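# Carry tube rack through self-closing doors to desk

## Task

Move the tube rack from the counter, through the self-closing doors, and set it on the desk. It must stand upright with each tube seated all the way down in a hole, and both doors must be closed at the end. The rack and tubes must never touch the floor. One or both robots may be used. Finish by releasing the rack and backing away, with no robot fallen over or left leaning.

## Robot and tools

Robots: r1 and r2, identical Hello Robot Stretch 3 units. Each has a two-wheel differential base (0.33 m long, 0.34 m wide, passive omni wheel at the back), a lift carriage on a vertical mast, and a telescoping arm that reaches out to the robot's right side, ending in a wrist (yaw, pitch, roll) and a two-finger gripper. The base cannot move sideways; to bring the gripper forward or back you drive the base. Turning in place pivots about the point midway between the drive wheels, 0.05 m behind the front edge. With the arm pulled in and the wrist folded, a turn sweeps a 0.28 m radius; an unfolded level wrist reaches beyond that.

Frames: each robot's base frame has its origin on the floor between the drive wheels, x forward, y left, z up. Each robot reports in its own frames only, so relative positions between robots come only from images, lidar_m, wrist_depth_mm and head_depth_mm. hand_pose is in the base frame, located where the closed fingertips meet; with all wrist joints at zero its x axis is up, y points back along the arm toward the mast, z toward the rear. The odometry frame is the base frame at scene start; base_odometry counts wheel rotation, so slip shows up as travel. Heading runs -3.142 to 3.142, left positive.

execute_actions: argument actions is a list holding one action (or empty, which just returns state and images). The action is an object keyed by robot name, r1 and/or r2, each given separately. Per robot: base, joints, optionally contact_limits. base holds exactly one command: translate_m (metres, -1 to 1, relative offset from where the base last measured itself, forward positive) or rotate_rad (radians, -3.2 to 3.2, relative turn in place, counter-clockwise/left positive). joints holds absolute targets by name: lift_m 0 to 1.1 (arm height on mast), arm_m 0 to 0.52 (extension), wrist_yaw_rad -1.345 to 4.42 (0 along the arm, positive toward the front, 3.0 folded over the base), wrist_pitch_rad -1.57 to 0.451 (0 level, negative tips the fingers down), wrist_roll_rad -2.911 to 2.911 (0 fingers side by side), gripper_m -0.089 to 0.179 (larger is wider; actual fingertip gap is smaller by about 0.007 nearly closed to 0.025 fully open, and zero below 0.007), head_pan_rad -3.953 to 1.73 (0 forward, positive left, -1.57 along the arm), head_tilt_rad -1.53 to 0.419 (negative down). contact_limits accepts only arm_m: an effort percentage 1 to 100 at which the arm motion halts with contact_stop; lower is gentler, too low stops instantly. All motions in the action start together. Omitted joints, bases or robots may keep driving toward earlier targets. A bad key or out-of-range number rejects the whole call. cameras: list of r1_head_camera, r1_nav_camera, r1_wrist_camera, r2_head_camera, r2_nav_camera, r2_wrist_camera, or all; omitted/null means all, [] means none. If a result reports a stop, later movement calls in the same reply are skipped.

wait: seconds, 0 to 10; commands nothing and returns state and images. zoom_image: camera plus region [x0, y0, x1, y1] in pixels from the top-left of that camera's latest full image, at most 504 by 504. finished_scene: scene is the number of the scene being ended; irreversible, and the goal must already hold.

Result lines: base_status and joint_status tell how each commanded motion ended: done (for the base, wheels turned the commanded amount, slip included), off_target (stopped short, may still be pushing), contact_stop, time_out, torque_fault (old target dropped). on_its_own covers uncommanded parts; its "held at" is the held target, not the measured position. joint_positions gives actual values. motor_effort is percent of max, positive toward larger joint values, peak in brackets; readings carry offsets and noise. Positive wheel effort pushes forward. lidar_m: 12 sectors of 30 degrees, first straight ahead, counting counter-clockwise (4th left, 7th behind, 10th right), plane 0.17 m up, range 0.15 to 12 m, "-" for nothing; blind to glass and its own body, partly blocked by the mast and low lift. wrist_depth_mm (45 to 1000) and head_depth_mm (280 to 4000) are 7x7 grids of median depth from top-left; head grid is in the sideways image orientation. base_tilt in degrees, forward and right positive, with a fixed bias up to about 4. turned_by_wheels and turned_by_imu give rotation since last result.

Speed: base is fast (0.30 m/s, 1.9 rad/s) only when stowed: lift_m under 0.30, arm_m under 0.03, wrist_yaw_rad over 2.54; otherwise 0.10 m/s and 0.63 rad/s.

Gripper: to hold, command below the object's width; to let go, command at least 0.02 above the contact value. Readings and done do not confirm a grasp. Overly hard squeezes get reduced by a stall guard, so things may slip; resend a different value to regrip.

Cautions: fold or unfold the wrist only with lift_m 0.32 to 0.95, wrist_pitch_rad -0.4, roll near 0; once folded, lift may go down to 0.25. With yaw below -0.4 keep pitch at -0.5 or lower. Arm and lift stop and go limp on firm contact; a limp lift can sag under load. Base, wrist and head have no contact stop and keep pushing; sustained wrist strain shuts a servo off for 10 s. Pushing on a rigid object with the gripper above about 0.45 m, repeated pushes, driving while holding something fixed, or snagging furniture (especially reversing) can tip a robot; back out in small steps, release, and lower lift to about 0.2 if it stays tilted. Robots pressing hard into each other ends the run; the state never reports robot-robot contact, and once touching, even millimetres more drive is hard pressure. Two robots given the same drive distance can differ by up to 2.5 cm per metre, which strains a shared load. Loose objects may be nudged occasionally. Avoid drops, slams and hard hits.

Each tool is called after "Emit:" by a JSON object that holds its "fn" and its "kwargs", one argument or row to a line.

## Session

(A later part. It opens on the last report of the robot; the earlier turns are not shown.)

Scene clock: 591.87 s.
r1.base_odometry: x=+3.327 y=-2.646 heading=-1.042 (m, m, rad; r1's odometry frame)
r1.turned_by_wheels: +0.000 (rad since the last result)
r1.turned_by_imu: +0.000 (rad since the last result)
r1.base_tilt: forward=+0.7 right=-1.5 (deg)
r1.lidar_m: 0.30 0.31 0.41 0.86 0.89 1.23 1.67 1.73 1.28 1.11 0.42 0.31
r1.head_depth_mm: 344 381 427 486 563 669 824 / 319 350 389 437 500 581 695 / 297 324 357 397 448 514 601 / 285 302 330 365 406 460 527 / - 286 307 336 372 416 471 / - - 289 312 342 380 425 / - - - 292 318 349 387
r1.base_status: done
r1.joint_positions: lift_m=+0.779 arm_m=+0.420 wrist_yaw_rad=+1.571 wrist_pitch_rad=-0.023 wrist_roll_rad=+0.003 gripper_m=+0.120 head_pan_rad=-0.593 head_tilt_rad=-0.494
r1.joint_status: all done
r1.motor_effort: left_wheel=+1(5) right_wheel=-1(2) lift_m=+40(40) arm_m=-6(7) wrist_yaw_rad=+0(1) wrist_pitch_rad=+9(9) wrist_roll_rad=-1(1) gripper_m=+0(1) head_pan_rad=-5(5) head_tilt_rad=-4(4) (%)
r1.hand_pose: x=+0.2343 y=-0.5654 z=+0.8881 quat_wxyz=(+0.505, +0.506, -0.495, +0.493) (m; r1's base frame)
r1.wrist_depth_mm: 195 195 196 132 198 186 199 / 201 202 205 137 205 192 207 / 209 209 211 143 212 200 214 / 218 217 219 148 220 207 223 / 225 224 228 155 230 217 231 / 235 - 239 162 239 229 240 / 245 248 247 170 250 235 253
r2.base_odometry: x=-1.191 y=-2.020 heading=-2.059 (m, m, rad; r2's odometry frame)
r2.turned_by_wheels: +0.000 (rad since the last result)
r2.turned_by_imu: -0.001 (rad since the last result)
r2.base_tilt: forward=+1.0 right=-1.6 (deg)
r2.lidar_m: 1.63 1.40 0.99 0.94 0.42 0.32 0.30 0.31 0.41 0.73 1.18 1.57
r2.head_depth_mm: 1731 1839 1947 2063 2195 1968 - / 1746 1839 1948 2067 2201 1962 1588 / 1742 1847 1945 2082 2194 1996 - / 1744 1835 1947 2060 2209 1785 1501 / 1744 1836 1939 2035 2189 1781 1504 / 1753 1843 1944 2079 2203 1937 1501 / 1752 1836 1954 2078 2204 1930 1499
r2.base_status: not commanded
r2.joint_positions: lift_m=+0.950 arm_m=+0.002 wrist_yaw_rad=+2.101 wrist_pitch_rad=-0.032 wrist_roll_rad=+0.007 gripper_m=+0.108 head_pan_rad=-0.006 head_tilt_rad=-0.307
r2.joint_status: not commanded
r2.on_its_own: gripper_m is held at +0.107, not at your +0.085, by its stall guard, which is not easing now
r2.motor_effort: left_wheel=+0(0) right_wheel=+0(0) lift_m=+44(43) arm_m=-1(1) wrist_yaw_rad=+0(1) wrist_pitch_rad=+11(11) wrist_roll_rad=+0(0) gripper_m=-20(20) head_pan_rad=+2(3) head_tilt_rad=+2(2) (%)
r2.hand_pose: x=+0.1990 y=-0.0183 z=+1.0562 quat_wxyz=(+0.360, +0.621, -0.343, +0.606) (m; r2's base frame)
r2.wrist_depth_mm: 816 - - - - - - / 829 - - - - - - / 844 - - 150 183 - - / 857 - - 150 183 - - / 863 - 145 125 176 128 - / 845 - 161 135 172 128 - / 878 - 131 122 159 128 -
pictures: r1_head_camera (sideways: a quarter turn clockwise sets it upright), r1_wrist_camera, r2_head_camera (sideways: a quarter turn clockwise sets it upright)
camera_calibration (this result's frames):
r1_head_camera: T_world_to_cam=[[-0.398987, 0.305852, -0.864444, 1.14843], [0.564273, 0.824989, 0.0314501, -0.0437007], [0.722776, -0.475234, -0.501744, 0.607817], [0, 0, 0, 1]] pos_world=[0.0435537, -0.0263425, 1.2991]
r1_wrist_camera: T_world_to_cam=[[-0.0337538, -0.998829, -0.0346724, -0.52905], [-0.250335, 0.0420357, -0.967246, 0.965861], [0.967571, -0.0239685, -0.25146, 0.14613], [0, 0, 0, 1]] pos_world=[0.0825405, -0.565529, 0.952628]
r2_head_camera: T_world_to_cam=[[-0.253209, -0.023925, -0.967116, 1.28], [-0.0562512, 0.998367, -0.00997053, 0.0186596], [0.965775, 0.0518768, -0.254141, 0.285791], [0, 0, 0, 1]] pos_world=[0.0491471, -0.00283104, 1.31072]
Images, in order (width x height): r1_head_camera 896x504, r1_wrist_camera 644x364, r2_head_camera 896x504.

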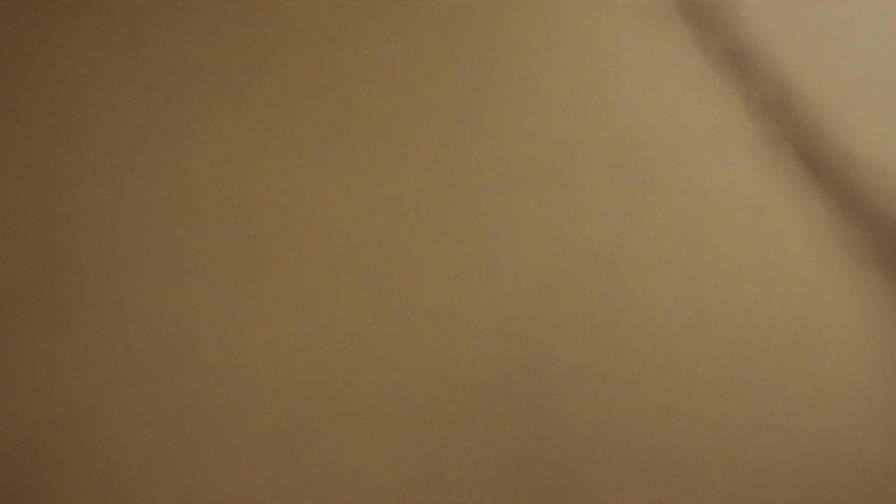

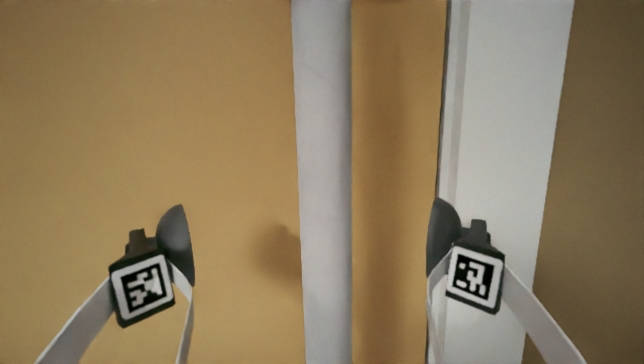

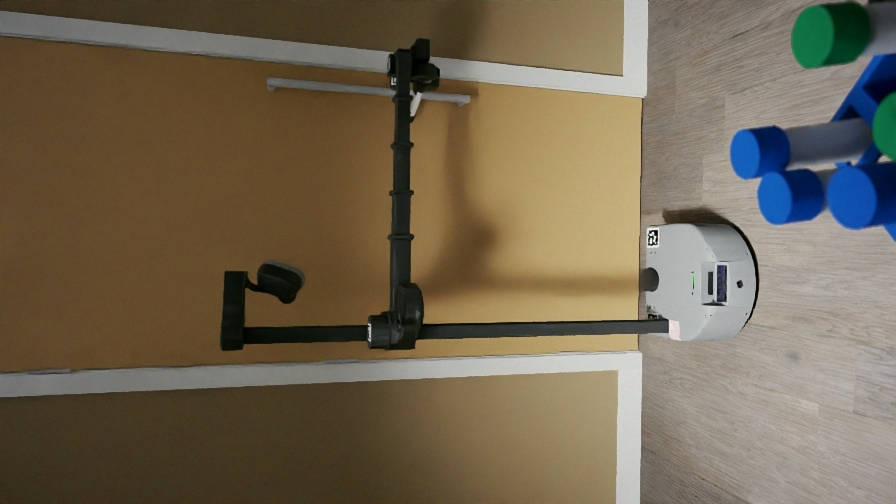

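Emit:
{"fn": "execute_actions", "kwargs": {
  "actions": [
    {"r1":{"base":{"translate_m":0.04}}}
  ],
  "cameras": []
}}

Emit:
{"fn": "execute_actions", "kwargs": {
  "actions": [
    {"r1":{"joints":{"gripper_m":-0.03}}}
  ],
  "cameras": ["r1_wrist_camera"]
}}

Emit:
{"fn": "execute_actions", "kwargs": {
  "actions": [
    {"r1":{"joints":{"arm_m":0.38,"wrist_yaw_rad":1.5},"base":{"translate_m":-0.2}}}
  ],
  "cameras": []
}}

Emit:
{"fn": "execute_actions", "kwargs": {
  "actions": [
    {"r1":{"joints":{"arm_m":0.345},"base":{"translate_m":-0.15}}}
  ],
  "cameras": []
}}

Emit:
{"fn": "execute_actions", "kwargs": {
  "actions": [
    {"r1":{"joints":{"arm_m":0.31},"base":{"translate_m":-0.13}}}
  ],
  "cameras": ["r1_wrist_camera","r2_nav_camera"]
}}

Scene clock: 600.00 s.
r1.base_odometry: x=+3.347 y=-2.681 heading=-1.042 (m, m, rad; r1's odometry frame)
r1.turned_by_wheels: +0.000 (rad since the last result)
r1.turned_by_imu: -0.001 (rad since the last result)
r1.base_tilt: forward=+0.7 right=-1.5 (deg)
r1.lidar_m: 0.26 0.27 0.37 0.86 0.89 1.23 1.71 1.72 1.27 0.96 0.36 0.27
r1.head_depth_mm: 293 322 361 411 477 566 695 / - 297 329 370 422 491 586 / - 285 301 336 379 433 506 / - - 287 308 343 388 445 / - - - 288 314 351 398 / - - - - 292 321 359 / - - - - - 296 328
r1.base_status: done
r1.joint_positions: lift_m=+0.779 arm_m=+0.420 wrist_yaw_rad=+1.571 wrist_pitch_rad=-0.023 wrist_roll_rad=+0.003 gripper_m=+0.120 head_pan_rad=-0.593 head_tilt_rad=-0.494
r1.joint_status: not commanded
r1.motor_effort: left_wheel=+1(5) right_wheel=-1(2) lift_m=+39(39) arm_m=-6(6) wrist_yaw_rad=+0(1) wrist_pitch_rad=+9(8) wrist_roll_rad=-1(1) gripper_m=+0(1) head_pan_rad=-5(5) head_tilt_rad=-4(4) (%)
r1.hand_pose: x=+0.2343 y=-0.5654 z=+0.8881 quat_wxyz=(+0.505, +0.506, -0.495, +0.493) (m; r1's base frame)
r1.wrist_depth_mm: 158 158 159 92 160 150 149 / 163 164 165 96 167 156 153 / 170 170 172 99 172 161 161 / 176 177 178 104 180 167 168 / 183 183 184 108 186 172 185 / 191 - 192 113 195 179 193 / 198 200 201 118 203 190 203
r2.base_odometry: x=-1.191 y=-2.020 heading=-2.059 (m, m, rad; r2's odometry frame)
r2.turned_by_wheels: +0.000 (rad since the last result)
r2.turned_by_imu: +0.000 (rad since the last result)
r2.base_tilt: forward=+1.0 right=-1.7 (deg)
r2.lidar_m: 1.67 1.40 0.99 0.94 0.42 0.32 0.30 0.31 0.41 0.73 1.18 1.56
r2.head_depth_mm: 1744 1842 1941 2052 2182 1966 - / 1752 1836 1944 2075 2196 1970 1596 / 1749 1850 1953 2078 2202 2008 - / 1751 1841 1938 2069 2190 1794 1507 / 1752 1832 1916 2058 2187 1794 1502 / 1745 1845 1956 2068 2193 1940 1501 / 1747 1846 1955 2072 2211 1931 1495
r2.base_status: not commanded
r2.joint_positions: lift_m=+0.950 arm_m=+0.002 wrist_yaw_rad=+2.101 wrist_pitch_rad=-0.032 wrist_roll_rad=+0.007 gripper_m=+0.108 head_pan_rad=-0.006 head_tilt_rad=-0.307
r2.joint_status: not commanded
r2.on_its_own: gripper_m is held at +0.107, not at your +0.085, by its stall guard, which is not easing now
r2.motor_effort: left_wheel=+0(0) right_wheel=+0(0) lift_m=+44(43) arm_m=-2(2) wrist_yaw_rad=+0(0) wrist_pitch_rad=+11(10) wrist_roll_rad=+0(0) gripper_m=-20(20) head_pan_rad=+2(3) head_tilt_rad=+3(2) (%)
r2.hand_pose: x=+0.1990 y=-0.0183 z=+1.0562 quat_wxyz=(+0.360, +0.621, -0.343, +0.606) (m; r2's base frame)
r2.wrist_depth_mm: 828 - - - - - - / 838 - - - - - - / 843 - - 150 183 - - / 851 - - 149 183 - - / 848 - 145 125 177 128 - / 854 - 161 135 171 128 - / 872 - 130 122 159 128 -
pictures: none
No camera images: the call's "cameras" was empty. Leave "cameras" out to get every camera's image.

Scene clock: 602.00 s.
r1.base_odometry: x=+3.347 y=-2.681 heading=-1.042 (m, m, rad; r1's odometry frame)
r1.turned_by_wheels: +0.000 (rad since the last result)
r1.turned_by_imu: -0.001 (rad since the last result)
r1.base_tilt: forward=+0.9 right=-1.4 (deg)
r1.lidar_m: 0.26 0.27 0.37 0.86 0.89 1.23 1.71 1.73 1.27 0.96 0.36 0.27
r1.head_depth_mm: 294 322 361 411 477 567 695 / - 297 329 370 422 492 587 / - 286 302 336 379 434 507 / - - 287 308 344 388 446 / - - - 288 314 352 398 / - - - - 293 321 359 / - - - - - 296 328
r1.base_status: not commanded
r1.joint_positions: lift_m=+0.779 arm_m=+0.420 wrist_yaw_rad=+1.549 wrist_pitch_rad=-0.023 wrist_roll_rad=+0.003 gripper_m=-0.029 head_pan_rad=-0.593 head_tilt_rad=-0.494
r1.joint_status: all done
r1.on_its_own: wrist_yaw_rad is at rest, and its effort (+17) is outside its rest range (-12 to +12)
r1.motor_effort: left_wheel=-3(3) right_wheel=+4(5) lift_m=+40(39) arm_m=-6(6) wrist_yaw_rad=+17(18) wrist_pitch_rad=+9(9) wrist_roll_rad=-1(1) gripper_m=-30(99) head_pan_rad=-5(4) head_tilt_rad=-4(4) (%)
r1.hand_pose: x=+0.2342 y=-0.5708 z=+0.8881 quat_wxyz=(+0.511, +0.501, -0.500, +0.488) (m; r1's base frame)
r1.wrist_depth_mm: 156 157 158 93 162 153 153 / 161 163 164 96 168 158 160 / 167 169 170 100 175 163 176 / 174 175 176 104 181 169 183 / 180 182 183 108 189 176 191 / 188 191 193 112 198 184 201 / 197 198 201 118 205 192 208
r2.base_odometry: x=-1.191 y=-2.020 heading=-2.059 (m, m, rad; r2's odometry frame)
r2.turned_by_wheels: +0.000 (rad since the last result)
r2.turned_by_imu: +0.000 (rad since the last result)
r2.base_tilt: forward=+1.0 right=-1.6 (deg)
r2.lidar_m: 1.67 1.40 0.99 0.94 0.42 0.32 0.30 0.31 0.41 0.73 1.18 1.56
r2.head_depth_mm: 1735 1836 1943 2073 2193 1968 - / 1742 1833 1942 2058 2193 1964 1590 / 1741 1848 1963 2076 2193 2003 - / 1746 1837 1949 2065 2212 1794 1505 / 1747 1828 1925 2039 2178 1797 1503 / 1754 1838 1953 2080 2213 1953 1500 / 1751 1854 1958 2075 2222 1928 1496
r2.base_status: not commanded
r2.joint_positions: lift_m=+0.950 arm_m=+0.002 wrist_yaw_rad=+2.101 wrist_pitch_rad=-0.032 wrist_roll_rad=+0.007 gripper_m=+0.108 head_pan_rad=-0.006 head_tilt_rad=-0.307
r2.joint_status: not commanded
r2.on_its_own: gripper_m is held at +0.107, not at your +0.085, by its stall guard, which is not easing now
r2.motor_effort: left_wheel=+0(0) right_wheel=-1(0) lift_m=+44(43) arm_m=-1(1) wrist_yaw_rad=+0(0) wrist_pitch_rad=+10(10) wrist_roll_rad=+0(0) gripper_m=-20(21) head_pan_rad=+3(1) head_tilt_rad=+2(2) (%)
r2.hand_pose: x=+0.1990 y=-0.0183 z=+1.0562 quat_wxyz=(+0.360, +0.621, -0.343, +0.606) (m; r2's base frame)
r2.wrist_depth_mm: 822 - - - - - - / 835 - - - - - - / 840 - - 150 182 - - / 853 - - 150 183 - - / 858 - 144 125 177 128 - / 846 - 160 135 172 128 - / 863 - 130 122 159 128 -
pictures: r1_wrist_camera
camera_calibration (this result's frames):
r1_wrist_camera: T_world_to_cam=[[-0.054998, -0.997884, -0.0346685, -0.528975], [-0.249384, 0.0473488, -0.967246, 0.968885], [0.966842, -0.0445509, -0.25146, 0.134479], [0, 0, 0, 1]] pos_world=[0.0825122, -0.56774, 0.952628]
Images, in order (width x height): r1_wrist_camera 644x364.

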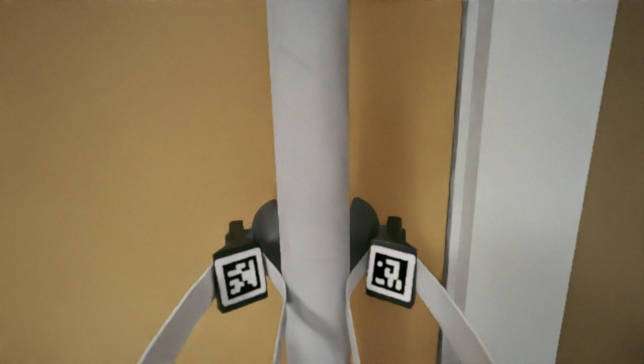

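Scene clock: 604.97 s.
r1.base_odometry: x=+3.246 y=-2.508 heading=-1.041 (m, m, rad; r1's odometry frame)
r1.turned_by_wheels: +0.001 (rad since the last result)
r1.turned_by_imu: +0.000 (rad since the last result)
r1.base_tilt: forward=+0.9 right=-1.7 (deg)
r1.lidar_m: 0.39 0.44 0.66 0.86 0.89 1.24 1.51 1.72 1.27 1.23 0.46 0.39
r1.head_depth_mm: 365 402 446 501 573 670 800 / 350 384 424 475 539 622 733 / 337 368 405 450 507 581 677 / 324 353 387 428 479 544 628 / 313 339 371 408 454 512 586 / 302 326 355 389 432 484 550 / 292 314 341 373 411 458 517
r1.base_status: done
r1.joint_positions: lift_m=+0.779 arm_m=+0.380 wrist_yaw_rad=+1.492 wrist_pitch_rad=-0.023 wrist_roll_rad=-0.001 gripper_m=-0.023 head_pan_rad=-0.593 head_tilt_rad=-0.494
r1.joint_status: all done
r1.on_its_own: wrist_yaw_rad is held at +1.447, not at your +1.500, by its stall guard, which is still easing; gripper_m is held at -0.024, not at your -0.030, by its stall guard, which is not easing now
r1.motor_effort: left_wheel=+14(17) right_wheel=-17(32) lift_m=+40(39) arm_m=+0(17) wrist_yaw_rad=-38(60) wrist_pitch_rad=+8(10) wrist_roll_rad=+1(1) gripper_m=-22(30) head_pan_rad=-5(5) head_tilt_rad=-4(4) (%)
r1.hand_pose: x=+0.2335 y=-0.5450 z=+0.8881 quat_wxyz=(+0.525, +0.486, -0.513, +0.474) (m; r1's base frame)
r1.wrist_depth_mm: 191 185 179 108 167 362 372 / 199 192 185 112 172 379 381 / 207 199 192 116 179 388 403 / 218 207 201 119 185 411 417 / 225 219 210 122 193 428 437 / 237 227 219 127 200 446 457 / 250 240 229 212 212 466 483
r2.base_odometry: x=-1.191 y=-2.020 heading=-2.059 (m, m, rad; r2's odometry frame)
r2.turned_by_wheels: +0.000 (rad since the last result)
r2.turned_by_imu: +0.000 (rad since the last result)
r2.base_tilt: forward=+1.0 right=-1.6 (deg)
r2.lidar_m: 1.48 1.41 0.99 0.94 0.42 0.32 0.30 0.31 0.41 0.73 1.18 1.56
r2.head_depth_mm: 1598 1803 1937 2066 2193 1958 - / 1603 1687 1771 1876 1990 1961 1592 / 1637 1719 1831 1924 2047 1998 - / 1673 1762 1872 1983 2120 1709 1504 / 1725 1797 1899 1966 2151 1704 1505 / 1741 1838 1949 2067 2199 1940 1494 / 1756 1846 1959 2061 2213 1936 1495
r2.base_status: not commanded
r2.joint_positions: lift_m=+0.950 arm_m=+0.002 wrist_yaw_rad=+2.101 wrist_pitch_rad=-0.032 wrist_roll_rad=+0.007 gripper_m=+0.108 head_pan_rad=-0.006 head_tilt_rad=-0.307
r2.joint_status: not commanded
r2.on_its_own: gripper_m is held at +0.107, not at your +0.085, by its stall guard, which is not easing now
r2.motor_effort: left_wheel=+0(0) right_wheel=+0(1) lift_m=+44(43) arm_m=-2(2) wrist_yaw_rad=-1(0) wrist_pitch_rad=+11(11) wrist_roll_rad=+0(0) gripper_m=-20(20) head_pan_rad=+2(2) head_tilt_rad=+3(2) (%)
r2.hand_pose: x=+0.1990 y=-0.0183 z=+1.0562 quat_wxyz=(+0.360, +0.621, -0.343, +0.606) (m; r2's base frame)
r2.wrist_depth_mm: 810 - - - - - - / 824 - - - - - - / 828 - - 150 183 - - / 849 - - 150 183 - - / 865 - 145 125 178 128 - / 859 - 161 134 171 128 - / 875 - 130 122 159 128 -
pictures: none
No camera images: the call's "cameras" was empty. Leave "cameras" out to get every camera's image.

Scene clock: 607.40 s.
r1.base_odometry: x=+3.171 y=-2.379 heading=-1.039 (m, m, rad; r1's odometry frame)
r1.turned_by_wheels: +0.002 (rad since the last result)
r1.turned_by_imu: +0.001 (rad since the last result)
r1.base_tilt: forward=+0.7 right=-1.5 (deg)
r1.lidar_m: 0.45 0.58 0.87 0.86 0.90 1.24 1.36 1.72 1.27 1.23 0.48 0.45
r1.head_depth_mm: 380 416 459 513 582 671 791 / 372 407 448 499 565 649 761 / 365 398 438 488 549 628 732 / 358 390 428 476 534 609 705 / 352 382 419 464 519 590 680 / 346 375 411 453 506 572 657 / 340 368 402 443 493 555 636
r1.base_status: done
r1.joint_positions: lift_m=+0.779 arm_m=+0.345 wrist_yaw_rad=+1.582 wrist_pitch_rad=-0.022 wrist_roll_rad=-0.002 gripper_m=-0.023 head_pan_rad=-0.593 head_tilt_rad=-0.494
r1.joint_status: all done
r1.on_its_own: gripper_m is held at -0.024, not at your -0.030, by its stall guard, which is still easing; left_wheel is at rest, and its effort (+22) is outside its rest range (-18 to +18); right_wheel is at rest, and its effort (-30) is outside its rest range (-18 to +18)
r1.motor_effort: left_wheel=+22(23) right_wheel=-30(31) lift_m=+39(39) arm_m=+4(13) wrist_yaw_rad=-60(60) wrist_pitch_rad=+8(8) wrist_roll_rad=+1(1) gripper_m=-26(26) head_pan_rad=-5(4) head_tilt_rad=-4(4) (%)
r1.hand_pose: x=+0.2343 y=-0.4869 z=+0.8884 quat_wxyz=(+0.504, +0.508, -0.491, +0.498) (m; r1's base frame)
r1.wrist_depth_mm: 259 225 196 166 156 149 482 / 276 237 205 172 161 493 490 / 290 249 215 179 167 509 522 / 312 260 223 183 172 536 541 / 335 277 239 125 179 565 561 / 358 292 240 130 182 593 582 / 380 324 258 206 198 614 606
r2.base_odometry: x=-1.191 y=-2.020 heading=-2.059 (m, m, rad; r2's odometry frame)
r2.turned_by_wheels: +0.000 (rad since the last result)
r2.turned_by_imu: +0.000 (rad since the last result)
r2.base_tilt: forward=+1.0 right=-1.6 (deg)
r2.lidar_m: 1.33 1.40 0.99 0.94 0.42 0.32 0.30 0.31 0.41 0.73 1.18 1.56
r2.head_depth_mm: 1447 1799 1922 2045 2191 1961 - / 1483 1555 1628 1700 1831 1897 1590 / 1548 1626 1717 1802 1916 1959 - / 1622 1702 1792 1899 2034 1940 1414 / 1703 1768 1866 1397 2080 1633 1412 / 1744 1828 1957 2073 2208 1938 1503 / 1748 1864 1963 2068 2197 1929 1498
r2.base_status: not commanded
r2.joint_positions: lift_m=+0.950 arm_m=+0.002 wrist_yaw_rad=+2.101 wrist_pitch_rad=-0.032 wrist_roll_rad=+0.007 gripper_m=+0.108 head_pan_rad=-0.006 head_tilt_rad=-0.307
r2.joint_status: not commanded
r2.on_its_own: gripper_m is held at +0.107, not at your +0.085, by its stall guard, which is not easing now
r2.motor_effort: left_wheel=+0(0) right_wheel=+0(0) lift_m=+43(43) arm_m=-1(1) wrist_yaw_rad=+1(0) wrist_pitch_rad=+10(11) wrist_roll_rad=+0(0) gripper_m=-20(20) head_pan_rad=+3(2) head_tilt_rad=+2(2) (%)
r2.hand_pose: x=+0.1990 y=-0.0183 z=+1.0562 quat_wxyz=(+0.360, +0.621, -0.343, +0.606) (m; r2's base frame)
r2.wrist_depth_mm: 812 - - - - - - / 825 - - - - - - / 830 - - 150 183 - - / 844 - - 150 183 - - / 853 - 144 124 176 129 - / 867 - 161 134 171 128 - / 876 - 130 122 159 128 -
pictures: none
No camera images: the call's "cameras" was empty. Leave "cameras" out to get every camera's image.

Scene clock: 610.30 s.
r1.base_odometry: x=+3.105 y=-2.267 heading=-1.038 (m, m, rad; r1's odometry frame)
r1.turned_by_wheels: +0.002 (rad since the last result)
r1.turned_by_imu: +0.050 (rad since the last result)
r1.base_tilt: forward=+0.9 right=-1.5 (deg)
r1.lidar_m: 0.51 0.75 0.88 0.86 0.91 1.31 1.24 1.62 1.25 1.22 0.48 0.47
r1.head_depth_mm: 376 410 452 502 565 648 754 / 376 410 451 502 564 646 751 / 376 409 451 501 563 645 753 / 375 409 450 500 562 643 750 / 375 409 449 499 562 643 749 / 375 407 449 499 562 640 748 / 374 407 448 498 560 641 746
r1.base_status: done
r1.joint_positions: lift_m=+0.779 arm_m=+0.309 wrist_yaw_rad=+1.657 wrist_pitch_rad=-0.020 wrist_roll_rad=-0.002 gripper_m=-0.023 head_pan_rad=-0.593 head_tilt_rad=-0.495
r1.joint_status: all done
r1.on_its_own: wrist_yaw_rad is held at +1.590, not at your +1.500, by its stall guard, which is still easing; gripper_m is held at -0.024, not at your -0.030, by its stall guard, which is not easing now; left_wheel is at rest, and its effort (+21) is outside its rest range (-18 to +18); right_wheel is at rest, and its effort (-32) is outside its rest range (-18 to +18)
r1.motor_effort: left_wheel=+21(35) right_wheel=-32(42) lift_m=+39(40) arm_m=+7(6) wrist_yaw_rad=-55(71) wrist_pitch_rad=+7(8) wrist_roll_rad=+1(1) gripper_m=-27(27) head_pan_rad=-5(5) head_tilt_rad=-4(3) (%)
r1.hand_pose: x=+0.2334 y=-0.4324 z=+0.8891 quat_wxyz=(+0.484, +0.525, -0.472, +0.517) (m; r1's base frame)
r1.wrist_depth_mm: 464 310 230 166 150 127 530 / 517 332 240 171 154 132 554 / 567 357 254 178 159 137 568 / 649 385 266 184 164 143 575 / 733 412 291 126 170 149 612 / 775 459 277 131 169 157 630 / 853 566 323 209 191 163 664
r2.base_odometry: x=-1.191 y=-2.020 heading=-2.059 (m, m, rad; r2's odometry frame)
r2.turned_by_wheels: +0.000 (rad since the last result)
r2.turned_by_imu: +0.000 (rad since the last result)
r2.base_tilt: forward=+1.0 right=-1.6 (deg)
r2.lidar_m: 1.20 1.40 0.99 0.94 0.42 0.32 0.30 0.31 0.41 0.73 1.18 1.56
r2.head_depth_mm: 1360 1816 1937 2022 2194 1960 - / 1378 1443 1505 1551 1709 1802 1583 / 1467 1535 1615 1700 1805 1887 - / 1560 1636 1720 1828 1954 1951 1326 / 1668 1726 1840 1163 2090 1877 1320 / 1747 1834 1931 2050 2205 1935 1502 / 1759 1843 1947 2076 2199 1935 1494
r2.base_status: not commanded
r2.joint_positions: lift_m=+0.950 arm_m=+0.002 wrist_yaw_rad=+2.101 wrist_pitch_rad=-0.032 wrist_roll_rad=+0.007 gripper_m=+0.108 head_pan_rad=-0.006 head_tilt_rad=-0.307
r2.joint_status: not commanded
r2.on_its_own: gripper_m is held at +0.107, not at your +0.085, by its stall guard, which is not easing now
r2.motor_effort: left_wheel=+0(0) right_wheel=-1(1) lift_m=+44(43) arm_m=-2(1) wrist_yaw_rad=-1(0) wrist_pitch_rad=+11(11) wrist_roll_rad=+0(0) gripper_m=-20(19) head_pan_rad=+2(2) head_tilt_rad=+2(2) (%)
r2.hand_pose: x=+0.1990 y=-0.0183 z=+1.0562 quat_wxyz=(+0.360, +0.621, -0.343, +0.606) (m; r2's base frame)
r2.wrist_depth_mm: 824 - - - - - - / 829 - - - - - - / 837 - - 150 182 - - / 856 - - 150 183 - - / 863 - 145 125 177 128 - / 854 - 160 135 171 128 - / 878 - 130 122 159 128 -
pictures: r1_wrist_camera, r2_nav_camera (sideways: a quarter turn counterclockwise sets it upright)
camera_calibration (this result's frames):
r1_wrist_camera: T_world_to_cam=[[0.0529734, -0.998149, -0.0298786, -0.42044], [-0.249151, 0.0157633, -0.968336, 0.950284], [0.967015, 0.0587403, -0.247855, 0.183054], [0, 0, 0, 1]] pos_world=[0.0820206, -0.445394, 0.953003]
r2_nav_camera: T_world_to_cam=[[0.291801, 0.00689935, 0.956454, -1.20964], [-0.00983218, -0.9999, 0.0102124, 0.0444302], [0.956428, -0.012384, -0.291704, 0.333245], [0, 0, 0, 1]] pos_world=[0.0346854, 0.0568984, 1.25372]
Images, in order (width x height): r1_wrist_camera 644x364, r2_nav_camera 672x504.

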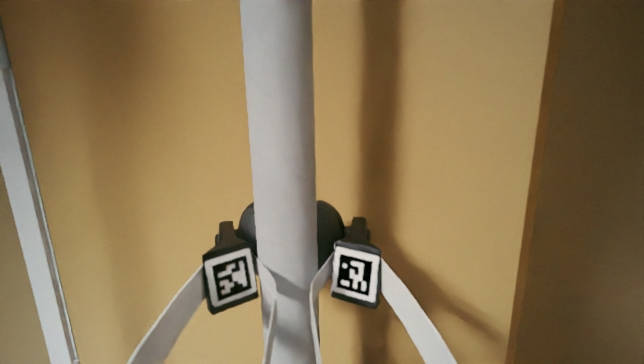

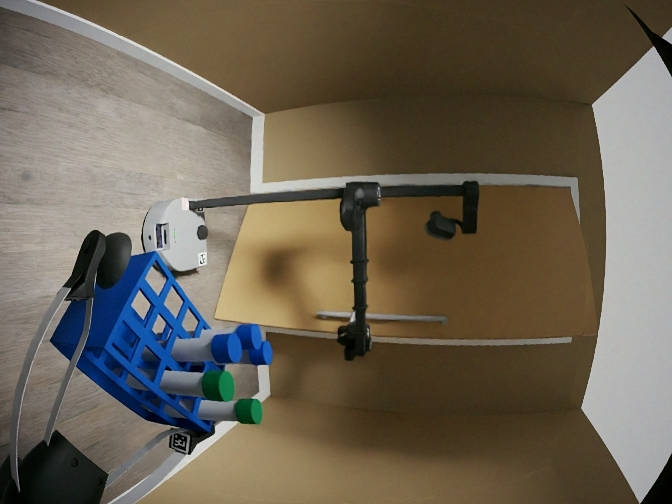

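Emit:
{"fn": "execute_actions", "kwargs": {
  "actions": [
    {"r1":{"joints":{"arm_m":0.2,"wrist_yaw_rad":1.3},"base":{"translate_m":-0.07}}}
  ],
  "cameras": []
}}

Emit:
{"fn": "execute_actions", "kwargs": {
  "actions": [
    {"r1":{"joints":{"arm_m":0.1,"wrist_yaw_rad":1.1},"base":{"translate_m":-0.07}}}
  ],
  "cameras": []
}}

Emit:
{"fn": "execute_actions", "kwargs": {
  "actions": [
    {"r1":{"joints":{"arm_m":0.005,"wrist_yaw_rad":1.0},"base":{"translate_m":-0.05}}}
  ],
  "cameras": ["r1_wrist_camera","r2_nav_camera","r1_nav_camera"]
}}

Scene clock: 617.50 s.
r1.base_odometry: x=+3.069 y=-2.206 heading=-1.037 (m, m, rad; r1's odometry frame)
r1.turned_by_wheels: +0.001 (rad since the last result)
r1.turned_by_imu: +0.049 (rad since the last result)
r1.base_tilt: forward=+0.9 right=-1.4 (deg)
r1.lidar_m: 0.54 0.84 0.88 0.87 0.94 1.41 1.18 1.56 1.24 1.22 0.48 0.47
r1.head_depth_mm: 366 398 437 484 542 620 717 / 370 403 441 491 552 629 732 / 373 406 448 497 560 640 744 / 377 411 453 505 569 652 763 / 381 416 460 511 578 664 777 / 385 421 465 519 587 676 794 / 389 426 471 526 598 688 814
r1.base_status: done
r1.joint_positions: lift_m=+0.779 arm_m=+0.200 wrist_yaw_rad=+1.347 wrist_pitch_rad=-0.020 wrist_roll_rad=-0.002 gripper_m=-0.020 head_pan_rad=-0.593 head_tilt_rad=-0.496
r1.joint_status: wrist_yaw_rad off_target (ended at +1.347, target +1.300); the others done
r1.on_its_own: gripper_m is held at -0.021, not at your -0.030, by its stall guard, which is not easing now; right_wheel is at rest, and its effort (-23) is outside its rest range (-18 to +18); wrist_yaw_rad is at rest, and its effort (-39) is outside its rest range (-12 to +12)
r1.motor_effort: left_wheel=+13(35) right_wheel=-23(54) lift_m=+39(39) arm_m=-1(8) wrist_yaw_rad=-39(83) wrist_pitch_rad=+8(10) wrist_roll_rad=+1(1) gripper_m=-23(29) head_pan_rad=-4(5) head_tilt_rad=-3(3) (%)
r1.hand_pose: x=+0.2279 y=-0.4018 z=+0.8889 quat_wxyz=(+0.558, +0.446, -0.547, +0.436) (m; r1's base frame)
r1.wrist_depth_mm: 296 245 206 114 154 142 700 / 317 259 214 117 160 146 726 / 341 272 223 120 165 153 764 / 368 287 237 124 172 158 788 / 395 305 253 124 176 794 811 / 428 330 - 129 180 821 880 / 473 369 269 174 196 890 897
r2.base_odometry: x=-1.191 y=-2.020 heading=-2.059 (m, m, rad; r2's odometry frame)
r2.turned_by_wheels: +0.000 (rad since the last result)
r2.turned_by_imu: +0.000 (rad since the last result)
r2.base_tilt: forward=+1.0 right=-1.6 (deg)
r2.lidar_m: 1.13 1.41 0.99 0.94 0.42 0.32 0.30 0.31 0.41 0.73 1.18 1.55
r2.head_depth_mm: 1702 1831 1939 2055 2195 1969 - / 1323 1386 1441 1459 1636 1748 1588 / 1415 1494 1557 1618 1737 1811 - / 1529 1600 1677 1753 1922 1937 1324 / 1655 1714 1824 1091 2075 1868 1314 / 1748 1830 1940 2061 2204 1934 1494 / 1749 1842 1953 2083 2207 1939 1490
r2.base_status: not commanded
r2.joint_positions: lift_m=+0.950 arm_m=+0.002 wrist_yaw_rad=+2.101 wrist_pitch_rad=-0.032 wrist_roll_rad=+0.007 gripper_m=+0.108 head_pan_rad=-0.006 head_tilt_rad=-0.307
r2.joint_status: not commanded
r2.on_its_own: gripper_m is held at +0.107, not at your +0.085, by its stall guard, which is not easing now
r2.motor_effort: left_wheel=+0(0) right_wheel=+0(0) lift_m=+44(43) arm_m=-2(1) wrist_yaw_rad=-1(1) wrist_pitch_rad=+11(10) wrist_roll_rad=+0(0) gripper_m=-20(21) head_pan_rad=+1(3) head_tilt_rad=+2(2) (%)
r2.hand_pose: x=+0.1990 y=-0.0183 z=+1.0562 quat_wxyz=(+0.360, +0.621, -0.343, +0.606) (m; r2's base frame)
r2.wrist_depth_mm: 815 - - - - - - / 828 - - - - - - / 826 - - 150 183 - - / 846 - - 150 182 - - / 859 - 145 125 177 128 - / 861 - 161 135 171 128 - / 870 - 130 122 159 128 -
pictures: none
No camera images: the call's "cameras" was empty. Leave "cameras" out to get every camera's image.

Scene clock: 621.87 s.
r1.base_odometry: x=+3.033 y=-2.146 heading=-1.036 (m, m, rad; r1's odometry frame)
r1.turned_by_wheels: +0.000 (rad since the last result)
r1.turned_by_imu: +0.056 (rad since the last result)
r1.base_tilt: forward=+0.8 right=-1.5 (deg)
r1.lidar_m: 0.55 0.94 0.88 0.88 0.97 1.40 1.11 1.49 1.22 1.21 0.44 0.44
r1.head_depth_mm: 333 361 395 437 488 535 598 / 341 371 407 451 505 574 664 / 349 380 419 466 525 599 697 / 359 392 432 482 544 626 736 / 368 403 446 500 567 655 774 / 378 415 461 518 590 688 820 / 389 428 476 538 617 724 873
r1.base_status: done
r1.joint_positions: lift_m=+0.780 arm_m=+0.100 wrist_yaw_rad=+1.179 wrist_pitch_rad=-0.021 wrist_roll_rad=+0.000 gripper_m=-0.020 head_pan_rad=-0.594 head_tilt_rad=-0.497
r1.joint_status: wrist_yaw_rad off_target (ended at +1.179, target +1.100); the others done
r1.on_its_own: wrist_yaw_rad is held at +1.165, not at your +1.100, by its stall guard, which is not easing now; gripper_m is held at -0.021, not at your -0.030, by its stall guard, which is not easing now
r1.motor_effort: left_wheel=+4(26) right_wheel=-9(40) lift_m=+35(38) arm_m=+1(9) wrist_yaw_rad=-11(94) wrist_pitch_rad=+8(12) wrist_roll_rad=+1(1) gripper_m=-18(31) head_pan_rad=-4(4) head_tilt_rad=-2(3) (%)
r1.hand_pose: x=+0.2149 y=-0.3426 z=+0.8888 quat_wxyz=(+0.592, +0.399, -0.583, +0.387) (m; r1's base frame)
r1.wrist_depth_mm: 297 244 205 107 156 142 867 / 316 259 214 110 160 145 888 / 337 271 224 115 168 153 919 / 364 288 236 119 172 157 924 / 392 305 256 123 177 165 947 / 421 323 274 128 179 173 970 / 460 360 272 136 199 - 965
r2.base_odometry: x=-1.191 y=-2.020 heading=-2.059 (m, m, rad; r2's odometry frame)
r2.turned_by_wheels: +0.000 (rad since the last result)
r2.turned_by_imu: +0.000 (rad since the last result)
r2.base_tilt: forward=+1.0 right=-1.7 (deg)
r2.lidar_m: 1.06 1.41 0.99 0.94 0.42 0.32 0.30 0.31 0.41 0.73 1.18 1.56
r2.head_depth_mm: 1743 1830 1939 2071 2195 1969 - / 1237 1300 1363 1447 2127 1804 1593 / 1348 1412 1482 1508 1643 1736 - / 1468 1536 1604 1694 1838 1858 1313 / 1627 1665 1806 967 2031 1873 1274 / 1757 1826 1939 2059 2191 1938 1499 / 1753 1836 1952 2080 2204 1938 1496
r2.base_status: not commanded
r2.joint_positions: lift_m=+0.950 arm_m=+0.002 wrist_yaw_rad=+2.101 wrist_pitch_rad=-0.032 wrist_roll_rad=+0.007 gripper_m=+0.108 head_pan_rad=-0.006 head_tilt_rad=-0.307
r2.joint_status: not commanded
r2.on_its_own: gripper_m is held at +0.107, not at your +0.085, by its stall guard, which is not easing now
r2.motor_effort: left_wheel=+0(0) right_wheel=+0(1) lift_m=+44(43) arm_m=-2(1) wrist_yaw_rad=+0(0) wrist_pitch_rad=+11(11) wrist_roll_rad=+0(0) gripper_m=-20(20) head_pan_rad=+2(2) head_tilt_rad=+2(2) (%)
r2.hand_pose: x=+0.1990 y=-0.0183 z=+1.0562 quat_wxyz=(+0.360, +0.621, -0.343, +0.606) (m; r2's base frame)
r2.wrist_depth_mm: 834 - - - - - - / 826 - - - - - - / 851 - - 150 183 - - / 845 - - 150 183 877 - / 864 - 145 125 177 128 - / 852 - 160 134 171 128 - / 872 - 131 122 159 128 -
pictures: none
No camera images: the call's "cameras" was empty. Leave "cameras" out to get every camera's image.

Scene clock: 624.87 s.
r1.base_odometry: x=+3.008 y=-2.103 heading=-1.035 (m, m, rad; r1's odometry frame)
r1.turned_by_wheels: +0.001 (rad since the last result)
r1.turned_by_imu: +0.028 (rad since the last result)
r1.base_tilt: forward=+0.8 right=-1.4 (deg)
r1.lidar_m: 0.53 1.01 0.89 0.88 0.99 1.15 1.07 1.45 1.21 1.20 0.37 0.39
r1.head_depth_mm: 287 308 336 366 338 369 432 / 295 320 350 387 433 488 582 / 306 333 366 408 458 524 609 / 318 348 385 429 486 560 660 / 331 364 404 454 518 603 719 / 345 381 426 481 554 652 790 / 361 400 449 512 596 707 876
r1.base_status: done
r1.joint_positions: lift_m=+0.780 arm_m=+0.005 wrist_yaw_rad=+1.050 wrist_pitch_rad=-0.021 wrist_roll_rad=+0.000 gripper_m=-0.020 head_pan_rad=-0.594 head_tilt_rad=-0.497
r1.joint_status: wrist_yaw_rad off_target (ended at +1.050, target +1.000); the others done
r1.on_its_own: gripper_m is held at -0.021, not at your -0.030, by its stall guard, which is not easing now; wrist_yaw_rad is at rest, and its effort (-41) is outside its rest range (-12 to +12)
r1.motor_effort: left_wheel=+4(21) right_wheel=-17(34) lift_m=+36(36) arm_m=+0(6) wrist_yaw_rad=-41(85) wrist_pitch_rad=+8(10) wrist_roll_rad=+1(1) gripper_m=-22(29) head_pan_rad=-4(4) head_tilt_rad=-2(2) (%)
r1.hand_pose: x=+0.2003 y=-0.2772 z=+0.8887 quat_wxyz=(+0.616, +0.361, -0.608, +0.348) (m; r1's base frame)
r1.wrist_depth_mm: 298 244 204 113 154 141 911 / 319 257 215 116 160 146 923 / 342 271 223 120 165 152 920 / 366 288 234 124 171 158 977 / 399 309 254 124 175 - 968 / 433 328 - 129 178 - 973 / 467 368 272 137 195 - -
r2.base_odometry: x=-1.191 y=-2.020 heading=-2.059 (m, m, rad; r2's odometry frame)
r2.turned_by_wheels: +0.000 (rad since the last result)
r2.turned_by_imu: +0.000 (rad since the last result)
r2.base_tilt: forward=+0.9 right=-1.7 (deg)
r2.lidar_m: 1.01 1.40 0.99 0.94 0.42 0.32 0.30 0.31 0.41 0.73 1.18 1.56
r2.head_depth_mm: 1766 1842 1946 2054 2195 1973 - / 1166 1232 2056 2077 2243 1966 1592 / 1257 1317 1381 1361 1523 1619 - / 1407 1476 1514 1585 1740 1799 1319 / 1597 1612 1751 978 1965 1798 1239 / 1744 1831 1943 2058 2209 1945 1497 / 1750 1848 1954 2076 2213 1940 1495
r2.base_status: not commanded
r2.joint_positions: lift_m=+0.950 arm_m=+0.002 wrist_yaw_rad=+2.101 wrist_pitch_rad=-0.032 wrist_roll_rad=+0.007 gripper_m=+0.108 head_pan_rad=-0.006 head_tilt_rad=-0.307
r2.joint_status: not commanded
r2.on_its_own: gripper_m is held at +0.107, not at your +0.085, by its stall guard, which is not easing now
r2.motor_effort: left_wheel=+0(0) right_wheel=+0(0) lift_m=+43(43) arm_m=-1(1) wrist_yaw_rad=-1(0) wrist_pitch_rad=+10(11) wrist_roll_rad=+0(0) gripper_m=-20(20) head_pan_rad=+3(2) head_tilt_rad=+3(2) (%)
r2.hand_pose: x=+0.1990 y=-0.0183 z=+1.0562 quat_wxyz=(+0.360, +0.621, -0.343, +0.606) (m; r2's base frame)
r2.wrist_depth_mm: 812 - - - - - - / 819 - - - - - - / 845 - - 150 182 - - / 854 - - 150 182 863 - / 855 - 145 124 177 128 - / 858 - 161 135 171 128 - / 872 - 130 122 159 128 -
pictures: r1_nav_camera (sideways: a quarter turn counterclockwise sets it upright), r1_wrist_camera, r2_nav_camera (sideways: a quarter turn counterclockwise sets it upright)
camera_calibration (this result's frames):
r1_nav_camera: T_world_to_cam=[[0.388884, -0.329, 0.860539, -1.07742], [-0.603284, -0.796883, -0.0320349, 0.0927006], [0.696289, -0.506691, -0.508376, 0.613288], [0, 0, 0, 1]] pos_world=[0.0478899, 0.0301487, 1.24191]
r1_wrist_camera: T_world_to_cam=[[-0.526361, -0.849675, -0.0315771, -0.105075], [-0.196358, 0.157607, -0.967783, 0.967529], [0.827278, -0.503202, -0.249799, 0.0797637], [0, 0, 0, 1]] pos_world=[0.0686879, -0.201632, 0.952965]
r2_nav_camera: T_world_to_cam=[[0.291801, 0.00689935, 0.956454, -1.20964], [-0.00983218, -0.9999, 0.0102124, 0.0444302], [0.956429, -0.012384, -0.291704, 0.333244], [0, 0, 0, 1]] pos_world=[0.0346854, 0.0568984, 1.25372]
Images, in order (width x height): r1_nav_camera 672x504, r1_wrist_camera 644x364, r2_nav_camera 672x504.

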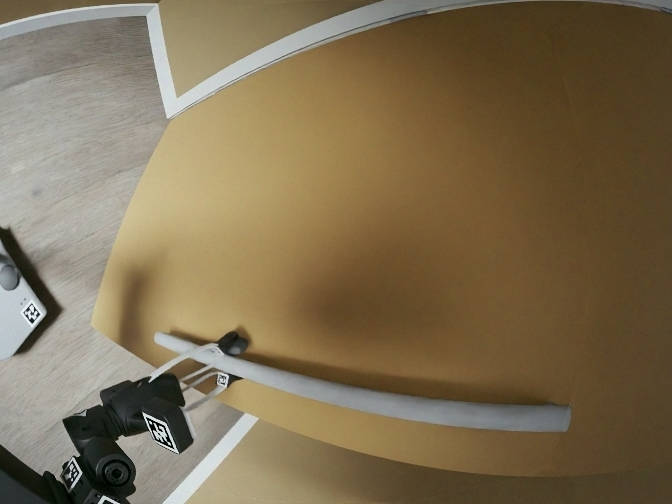

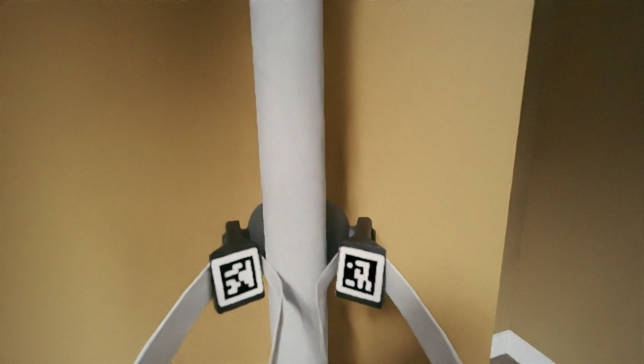

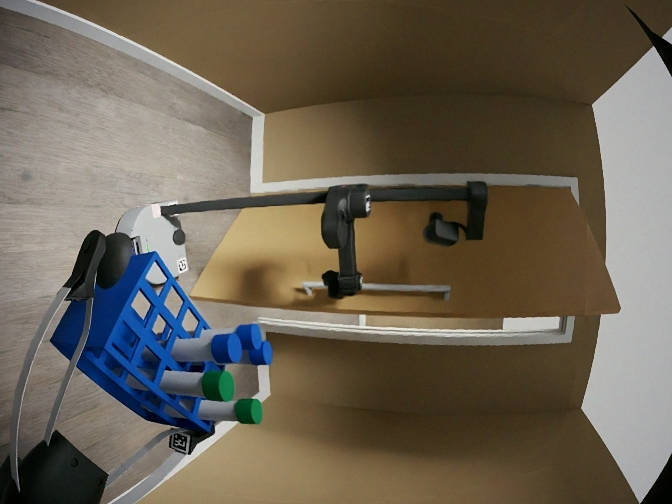

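Emit:
{"fn": "execute_actions", "kwargs": {
  "actions": [
    {"r1":{"joints":{"wrist_yaw_rad":1.06}},"r2":{"base":{"rotate_rad":-0.5}}}
  ],
  "cameras": []
}}

Emit:
{"fn": "execute_actions", "kwargs": {
  "actions": [
    {"r2":{"base":{"translate_m":0.75}}}
  ],
  "cameras": []
}}

Emit:
{"fn": "execute_actions", "kwargs": {
  "actions": [
    {"r2":{"base":{"rotate_rad":0.5}}}
  ],
  "cameras": ["r2_nav_camera","r1_nav_camera"]
}}

Scene clock: 635.77 s.
r1.base_odometry: x=+3.008 y=-2.103 heading=-1.036 (m, m, rad; r1's odometry frame)
r1.turned_by_wheels: +0.000 (rad since the last result)
r1.turned_by_imu: -0.002 (rad since the last result)
r1.base_tilt: forward=+0.8 right=-1.4 (deg)
r1.lidar_m: 0.53 1.01 0.89 0.89 0.99 1.07 1.07 1.45 1.21 1.20 0.37 0.39
r1.head_depth_mm: 287 307 334 364 331 370 421 / 294 319 349 386 431 486 577 / 305 332 365 405 456 523 608 / 317 346 383 428 484 558 658 / 330 363 402 452 517 600 716 / 344 380 424 479 552 649 786 / 360 399 448 510 595 708 872
r1.base_status: not commanded
r1.joint_positions: lift_m=+0.780 arm_m=+0.005 wrist_yaw_rad=+1.079 wrist_pitch_rad=-0.021 wrist_roll_rad=+0.000 gripper_m=-0.020 head_pan_rad=-0.594 head_tilt_rad=-0.497
r1.joint_status: all done
r1.on_its_own: gripper_m is held at -0.021, not at your -0.030, by its stall guard, which is not easing now; wrist_yaw_rad is at rest, and its effort (-16) is outside its rest range (-12 to +12)
r1.motor_effort: left_wheel=+1(1) right_wheel=-7(8) lift_m=+35(36) arm_m=+0(0) wrist_yaw_rad=-16(18) wrist_pitch_rad=+8(8) wrist_roll_rad=+1(0) gripper_m=-19(19) head_pan_rad=-4(4) head_tilt_rad=-2(2) (%)
r1.hand_pose: x=+0.2040 y=-0.2706 z=+0.8887 quat_wxyz=(+0.611, +0.370, -0.602, +0.357) (m; r1's base frame)
r1.wrist_depth_mm: 320 256 210 106 156 138 912 / 342 270 219 111 160 144 919 / 362 284 232 115 165 149 954 / 398 303 240 120 171 155 929 / 429 321 265 123 175 161 963 / 470 341 282 129 178 169 987 / 513 386 279 138 197 - -
r2.base_odometry: x=-1.191 y=-2.020 heading=-2.559 (m, m, rad; r2's odometry frame)
r2.turned_by_wheels: -0.500 (rad since the last result)
r2.turned_by_imu: -0.493 (rad since the last result)
r2.base_tilt: forward=+0.9 right=-1.6 (deg)
r2.lidar_m: 1.59 1.01 1.37 0.98 0.94 0.41 0.32 0.30 0.31 0.42 0.79 1.19
r2.head_depth_mm: 1364 1403 1447 1484 1540 1595 - / 1550 1608 1653 1723 1792 1791 1589 / 1805 1876 1958 2044 2130 1989 - / 1984 2074 2200 2318 2446 1950 1512 / 1886 1986 2096 2210 2342 1942 1510 / 1804 1900 2044 2182 2354 1867 1493 / 1126 1190 1247 1302 1407 1531 1497
r2.base_status: done
r2.joint_positions: lift_m=+0.950 arm_m=+0.002 wrist_yaw_rad=+2.101 wrist_pitch_rad=-0.032 wrist_roll_rad=+0.007 gripper_m=+0.108 head_pan_rad=-0.006 head_tilt_rad=-0.307
r2.joint_status: not commanded
r2.on_its_own: gripper_m is held at +0.107, not at your +0.085, by its stall guard, which is not easing now
r2.motor_effort: left_wheel=+2(5) right_wheel=-3(6) lift_m=+44(43) arm_m=-2(1) wrist_yaw_rad=-1(0) wrist_pitch_rad=+11(11) wrist_roll_rad=+0(0) gripper_m=-20(20) head_pan_rad=+2(1) head_tilt_rad=+2(2) (%)
r2.hand_pose: x=+0.1990 y=-0.0183 z=+1.0562 quat_wxyz=(+0.360, +0.621, -0.343, +0.606) (m; r2's base frame)
r2.wrist_depth_mm: - - - - - - - / - - - - - - - / - - - 150 183 - - / - - - 150 183 - - / - - 145 124 176 128 - / - - 161 134 171 128 - / - - 130 122 159 128 -
pictures: none
No camera images: the call's "cameras" was empty. Leave "cameras" out to get every camera's image.

Scene clock: 644.23 s.
r1.base_odometry: x=+3.008 y=-2.103 heading=-1.036 (m, m, rad; r1's odometry frame)
r1.turned_by_wheels: +0.000 (rad since the last result)
r1.turned_by_imu: -0.002 (rad since the last result)
r1.base_tilt: forward=+0.9 right=-1.4 (deg)
r1.lidar_m: 0.53 1.00 0.89 0.89 0.99 1.35 1.41 0.52 1.21 1.20 0.37 0.39
r1.head_depth_mm: 287 307 334 364 330 370 421 / 294 319 349 386 431 486 576 / 305 332 366 406 456 521 608 / 317 346 383 428 485 558 657 / 330 363 402 452 516 600 717 / 345 380 424 480 551 650 785 / 360 399 447 510 592 707 872
r1.base_status: not commanded
r1.joint_positions: lift_m=+0.780 arm_m=+0.005 wrist_yaw_rad=+1.079 wrist_pitch_rad=-0.021 wrist_roll_rad=+0.000 gripper_m=-0.020 head_pan_rad=-0.594 head_tilt_rad=-0.497
r1.joint_status: not commanded
r1.on_its_own: gripper_m is held at -0.021, not at your -0.030, by its stall guard, which is not easing now; wrist_yaw_rad is at rest, and its effort (-16) is outside its rest range (-12 to +12)
r1.motor_effort: left_wheel=+1(1) right_wheel=-7(7) lift_m=+35(36) arm_m=+0(0) wrist_yaw_rad=-16(16) wrist_pitch_rad=+8(8) wrist_roll_rad=+1(1) gripper_m=-18(18) head_pan_rad=-3(4) head_tilt_rad=-2(2) (%)
r1.hand_pose: x=+0.2040 y=-0.2706 z=+0.8887 quat_wxyz=(+0.611, +0.370, -0.602, +0.357) (m; r1's base frame)
r1.wrist_depth_mm: 320 256 211 107 156 137 912 / 342 271 219 111 159 144 905 / 368 283 230 115 165 149 950 / 393 302 239 120 172 156 955 / 431 323 265 123 176 162 962 / 467 347 283 128 178 169 959 / 522 381 279 137 198 - -
r2.base_odometry: x=-1.817 y=-2.433 heading=-2.559 (m, m, rad; r2's odometry frame)
r2.turned_by_wheels: +0.000 (rad since the last result)
r2.turned_by_imu: +0.003 (rad since the last result)
r2.base_tilt: forward=+1.0 right=-1.6 (deg)
r2.lidar_m: 1.07 0.70 0.61 0.61 1.33 1.25 0.98 0.87 0.87 0.80 0.76 0.79
r2.head_depth_mm: 889 917 943 976 1008 1047 - / 1015 1051 1090 1130 1174 1213 1227 / 1178 1228 1280 1339 1405 1488 - / 1323 1391 1468 1559 1650 1743 1501 / 1266 1333 1403 1490 1584 1681 1496 / 1200 1264 1334 1399 1491 1577 1503 / 1146 1192 1253 1331 1416 1539 1503
r2.base_status: done
r2.joint_positions: lift_m=+0.950 arm_m=+0.002 wrist_yaw_rad=+2.101 wrist_pitch_rad=-0.032 wrist_roll_rad=+0.007 gripper_m=+0.108 head_pan_rad=-0.006 head_tilt_rad=-0.307
r2.joint_status: not commanded
r2.on_its_own: gripper_m is held at +0.107, not at your +0.085, by its stall guard, which is not easing now
r2.motor_effort: left_wheel=+1(5) right_wheel=-3(3) lift_m=+44(44) arm_m=-2(1) wrist_yaw_rad=-1(1) wrist_pitch_rad=+11(10) wrist_roll_rad=+0(0) gripper_m=-20(20) head_pan_rad=+1(1) head_tilt_rad=+2(2) (%)
r2.hand_pose: x=+0.1990 y=-0.0183 z=+1.0562 quat_wxyz=(+0.360, +0.621, -0.343, +0.606) (m; r2's base frame)
r2.wrist_depth_mm: - - - - - - 807 / - - - - - - 798 / - - - 150 183 - 798 / - - - 150 183 - 785 / 449 572 145 124 177 129 782 / - - 161 135 171 128 736 / - - 130 122 159 128 772
pictures: none
No camera images: the call's "cameras" was empty. Leave "cameras" out to get every camera's image.

Scene clock: 645.97 s.
r1.base_odometry: x=+3.008 y=-2.103 heading=-1.036 (m, m, rad; r1's odometry frame)
r1.turned_by_wheels: +0.000 (rad since the last result)
r1.turned_by_imu: +0.000 (rad since the last result)
r1.base_tilt: forward=+0.8 right=-1.5 (deg)
r1.lidar_m: 0.53 1.00 0.89 0.89 0.99 1.35 1.41 0.59 1.21 1.20 0.37 0.39
r1.head_depth_mm: 287 307 334 364 330 370 422 / 294 319 349 386 432 485 577 / 305 332 365 406 456 522 608 / 317 346 383 428 485 559 659 / 330 363 403 453 515 601 716 / 344 379 424 479 552 650 789 / 360 399 448 510 593 706 875
r1.base_status: not commanded
r1.joint_positions: lift_m=+0.780 arm_m=+0.005 wrist_yaw_rad=+1.079 wrist_pitch_rad=-0.021 wrist_roll_rad=+0.000 gripper_m=-0.020 head_pan_rad=-0.594 head_tilt_rad=-0.497
r1.joint_status: not commanded
r1.on_its_own: gripper_m is held at -0.021, not at your -0.030, by its stall guard, which is not easing now; wrist_yaw_rad is at rest, and its effort (-16) is outside its rest range (-12 to +12)
r1.motor_effort: left_wheel=+1(1) right_wheel=-7(7) lift_m=+36(36) arm_m=+0(0) wrist_yaw_rad=-16(16) wrist_pitch_rad=+8(8) wrist_roll_rad=+1(1) gripper_m=-19(19) head_pan_rad=-4(4) head_tilt_rad=-3(2) (%)
r1.hand_pose: x=+0.2040 y=-0.2706 z=+0.8887 quat_wxyz=(+0.611, +0.370, -0.602, +0.357) (m; r1's base frame)
r1.wrist_depth_mm: 319 254 211 107 155 138 905 / 345 269 220 111 161 143 920 / 363 288 230 115 166 149 956 / 399 302 242 120 171 155 966 / 426 326 263 123 176 162 937 / 473 342 284 129 178 170 987 / 521 385 279 137 197 - 975
r2.base_odometry: x=-1.817 y=-2.433 heading=-2.059 (m, m, rad; r2's odometry frame)
r2.turned_by_wheels: +0.500 (rad since the last result)
r2.turned_by_imu: +0.493 (rad since the last result)
r2.base_tilt: forward=+1.0 right=-1.7 (deg)
r2.lidar_m: 0.69 0.61 0.61 1.32 1.28 0.99 0.87 0.87 0.81 0.76 0.78 1.04
r2.head_depth_mm: 1170 1236 1305 1383 1470 1578 - / 1166 1234 1305 1380 1475 1584 1592 / 3365 - - 3975 1520 1588 - / 3646 - - - 2779 1945 1508 / 3683 - - - 2600 1861 1413 / 576 613 648 705 753 815 923 / 675 730 739 817 938 1011 1243
r2.base_status: done
r2.joint_positions: lift_m=+0.950 arm_m=+0.002 wrist_yaw_rad=+2.101 wrist_pitch_rad=-0.032 wrist_roll_rad=+0.007 gripper_m=+0.108 head_pan_rad=-0.006 head_tilt_rad=-0.307
r2.joint_status: not commanded
r2.on_its_own: gripper_m is held at +0.107, not at your +0.085, by its stall guard, which is not easing now
r2.motor_effort: left_wheel=-2(4) right_wheel=+3(7) lift_m=+44(43) arm_m=-2(2) wrist_yaw_rad=-1(1) wrist_pitch_rad=+10(11) wrist_roll_rad=+0(0) gripper_m=-20(20) head_pan_rad=+2(4) head_tilt_rad=+2(2) (%)
r2.hand_pose: x=+0.1990 y=-0.0183 z=+1.0562 quat_wxyz=(+0.360, +0.621, -0.343, +0.606) (m; r2's base frame)
r2.wrist_depth_mm: - - - - - - 967 / - - - - - - 981 / - - - 150 183 - - / 480 597 - 150 183 - - / 441 515 145 124 177 128 - / - - 160 134 171 128 - / - - 130 121 159 128 -
pictures: r1_nav_camera (sideways: a quarter turn counterclockwise sets it upright), r2_nav_camera (sideways: a quarter turn counterclockwise sets it upright)
camera_calibration (this result's frames):
r1_nav_camera: T_world_to_cam=[[0.388884, -0.329, 0.860539, -1.07742], [-0.603283, -0.796883, -0.0320349, 0.0927006], [0.696289, -0.506691, -0.508376, 0.613287], [0, 0, 0, 1]] pos_world=[0.0478899, 0.0301487, 1.24191]
r2_nav_camera: T_world_to_cam=[[0.291801, 0.00689945, 0.956454, -1.20964], [-0.00983182, -0.9999, 0.0102124, 0.0444302], [0.956428, -0.0123837, -0.291704, 0.333245], [0, 0, 0, 1]] pos_world=[0.0346854, 0.0568984, 1.25372]
Images, in order (width x height): r1_nav_camera 672x504, r2_nav_camera 672x504.

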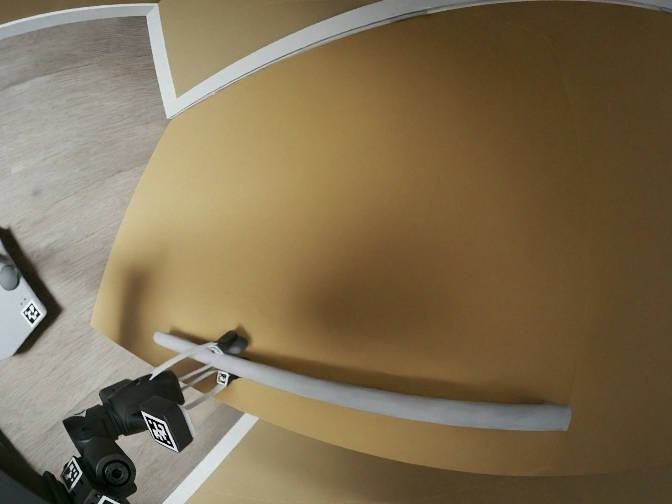

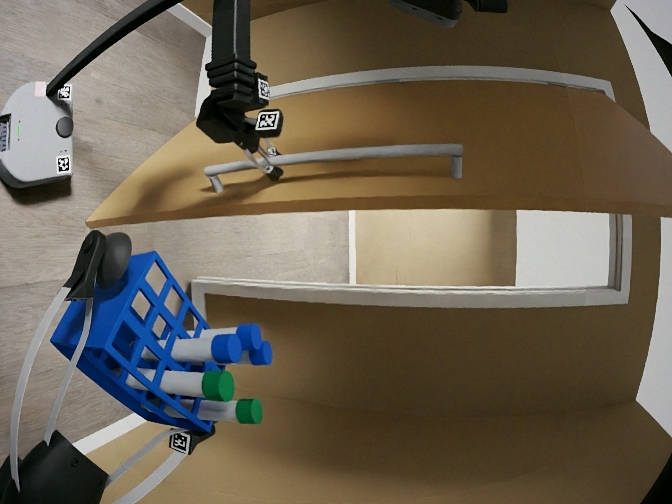

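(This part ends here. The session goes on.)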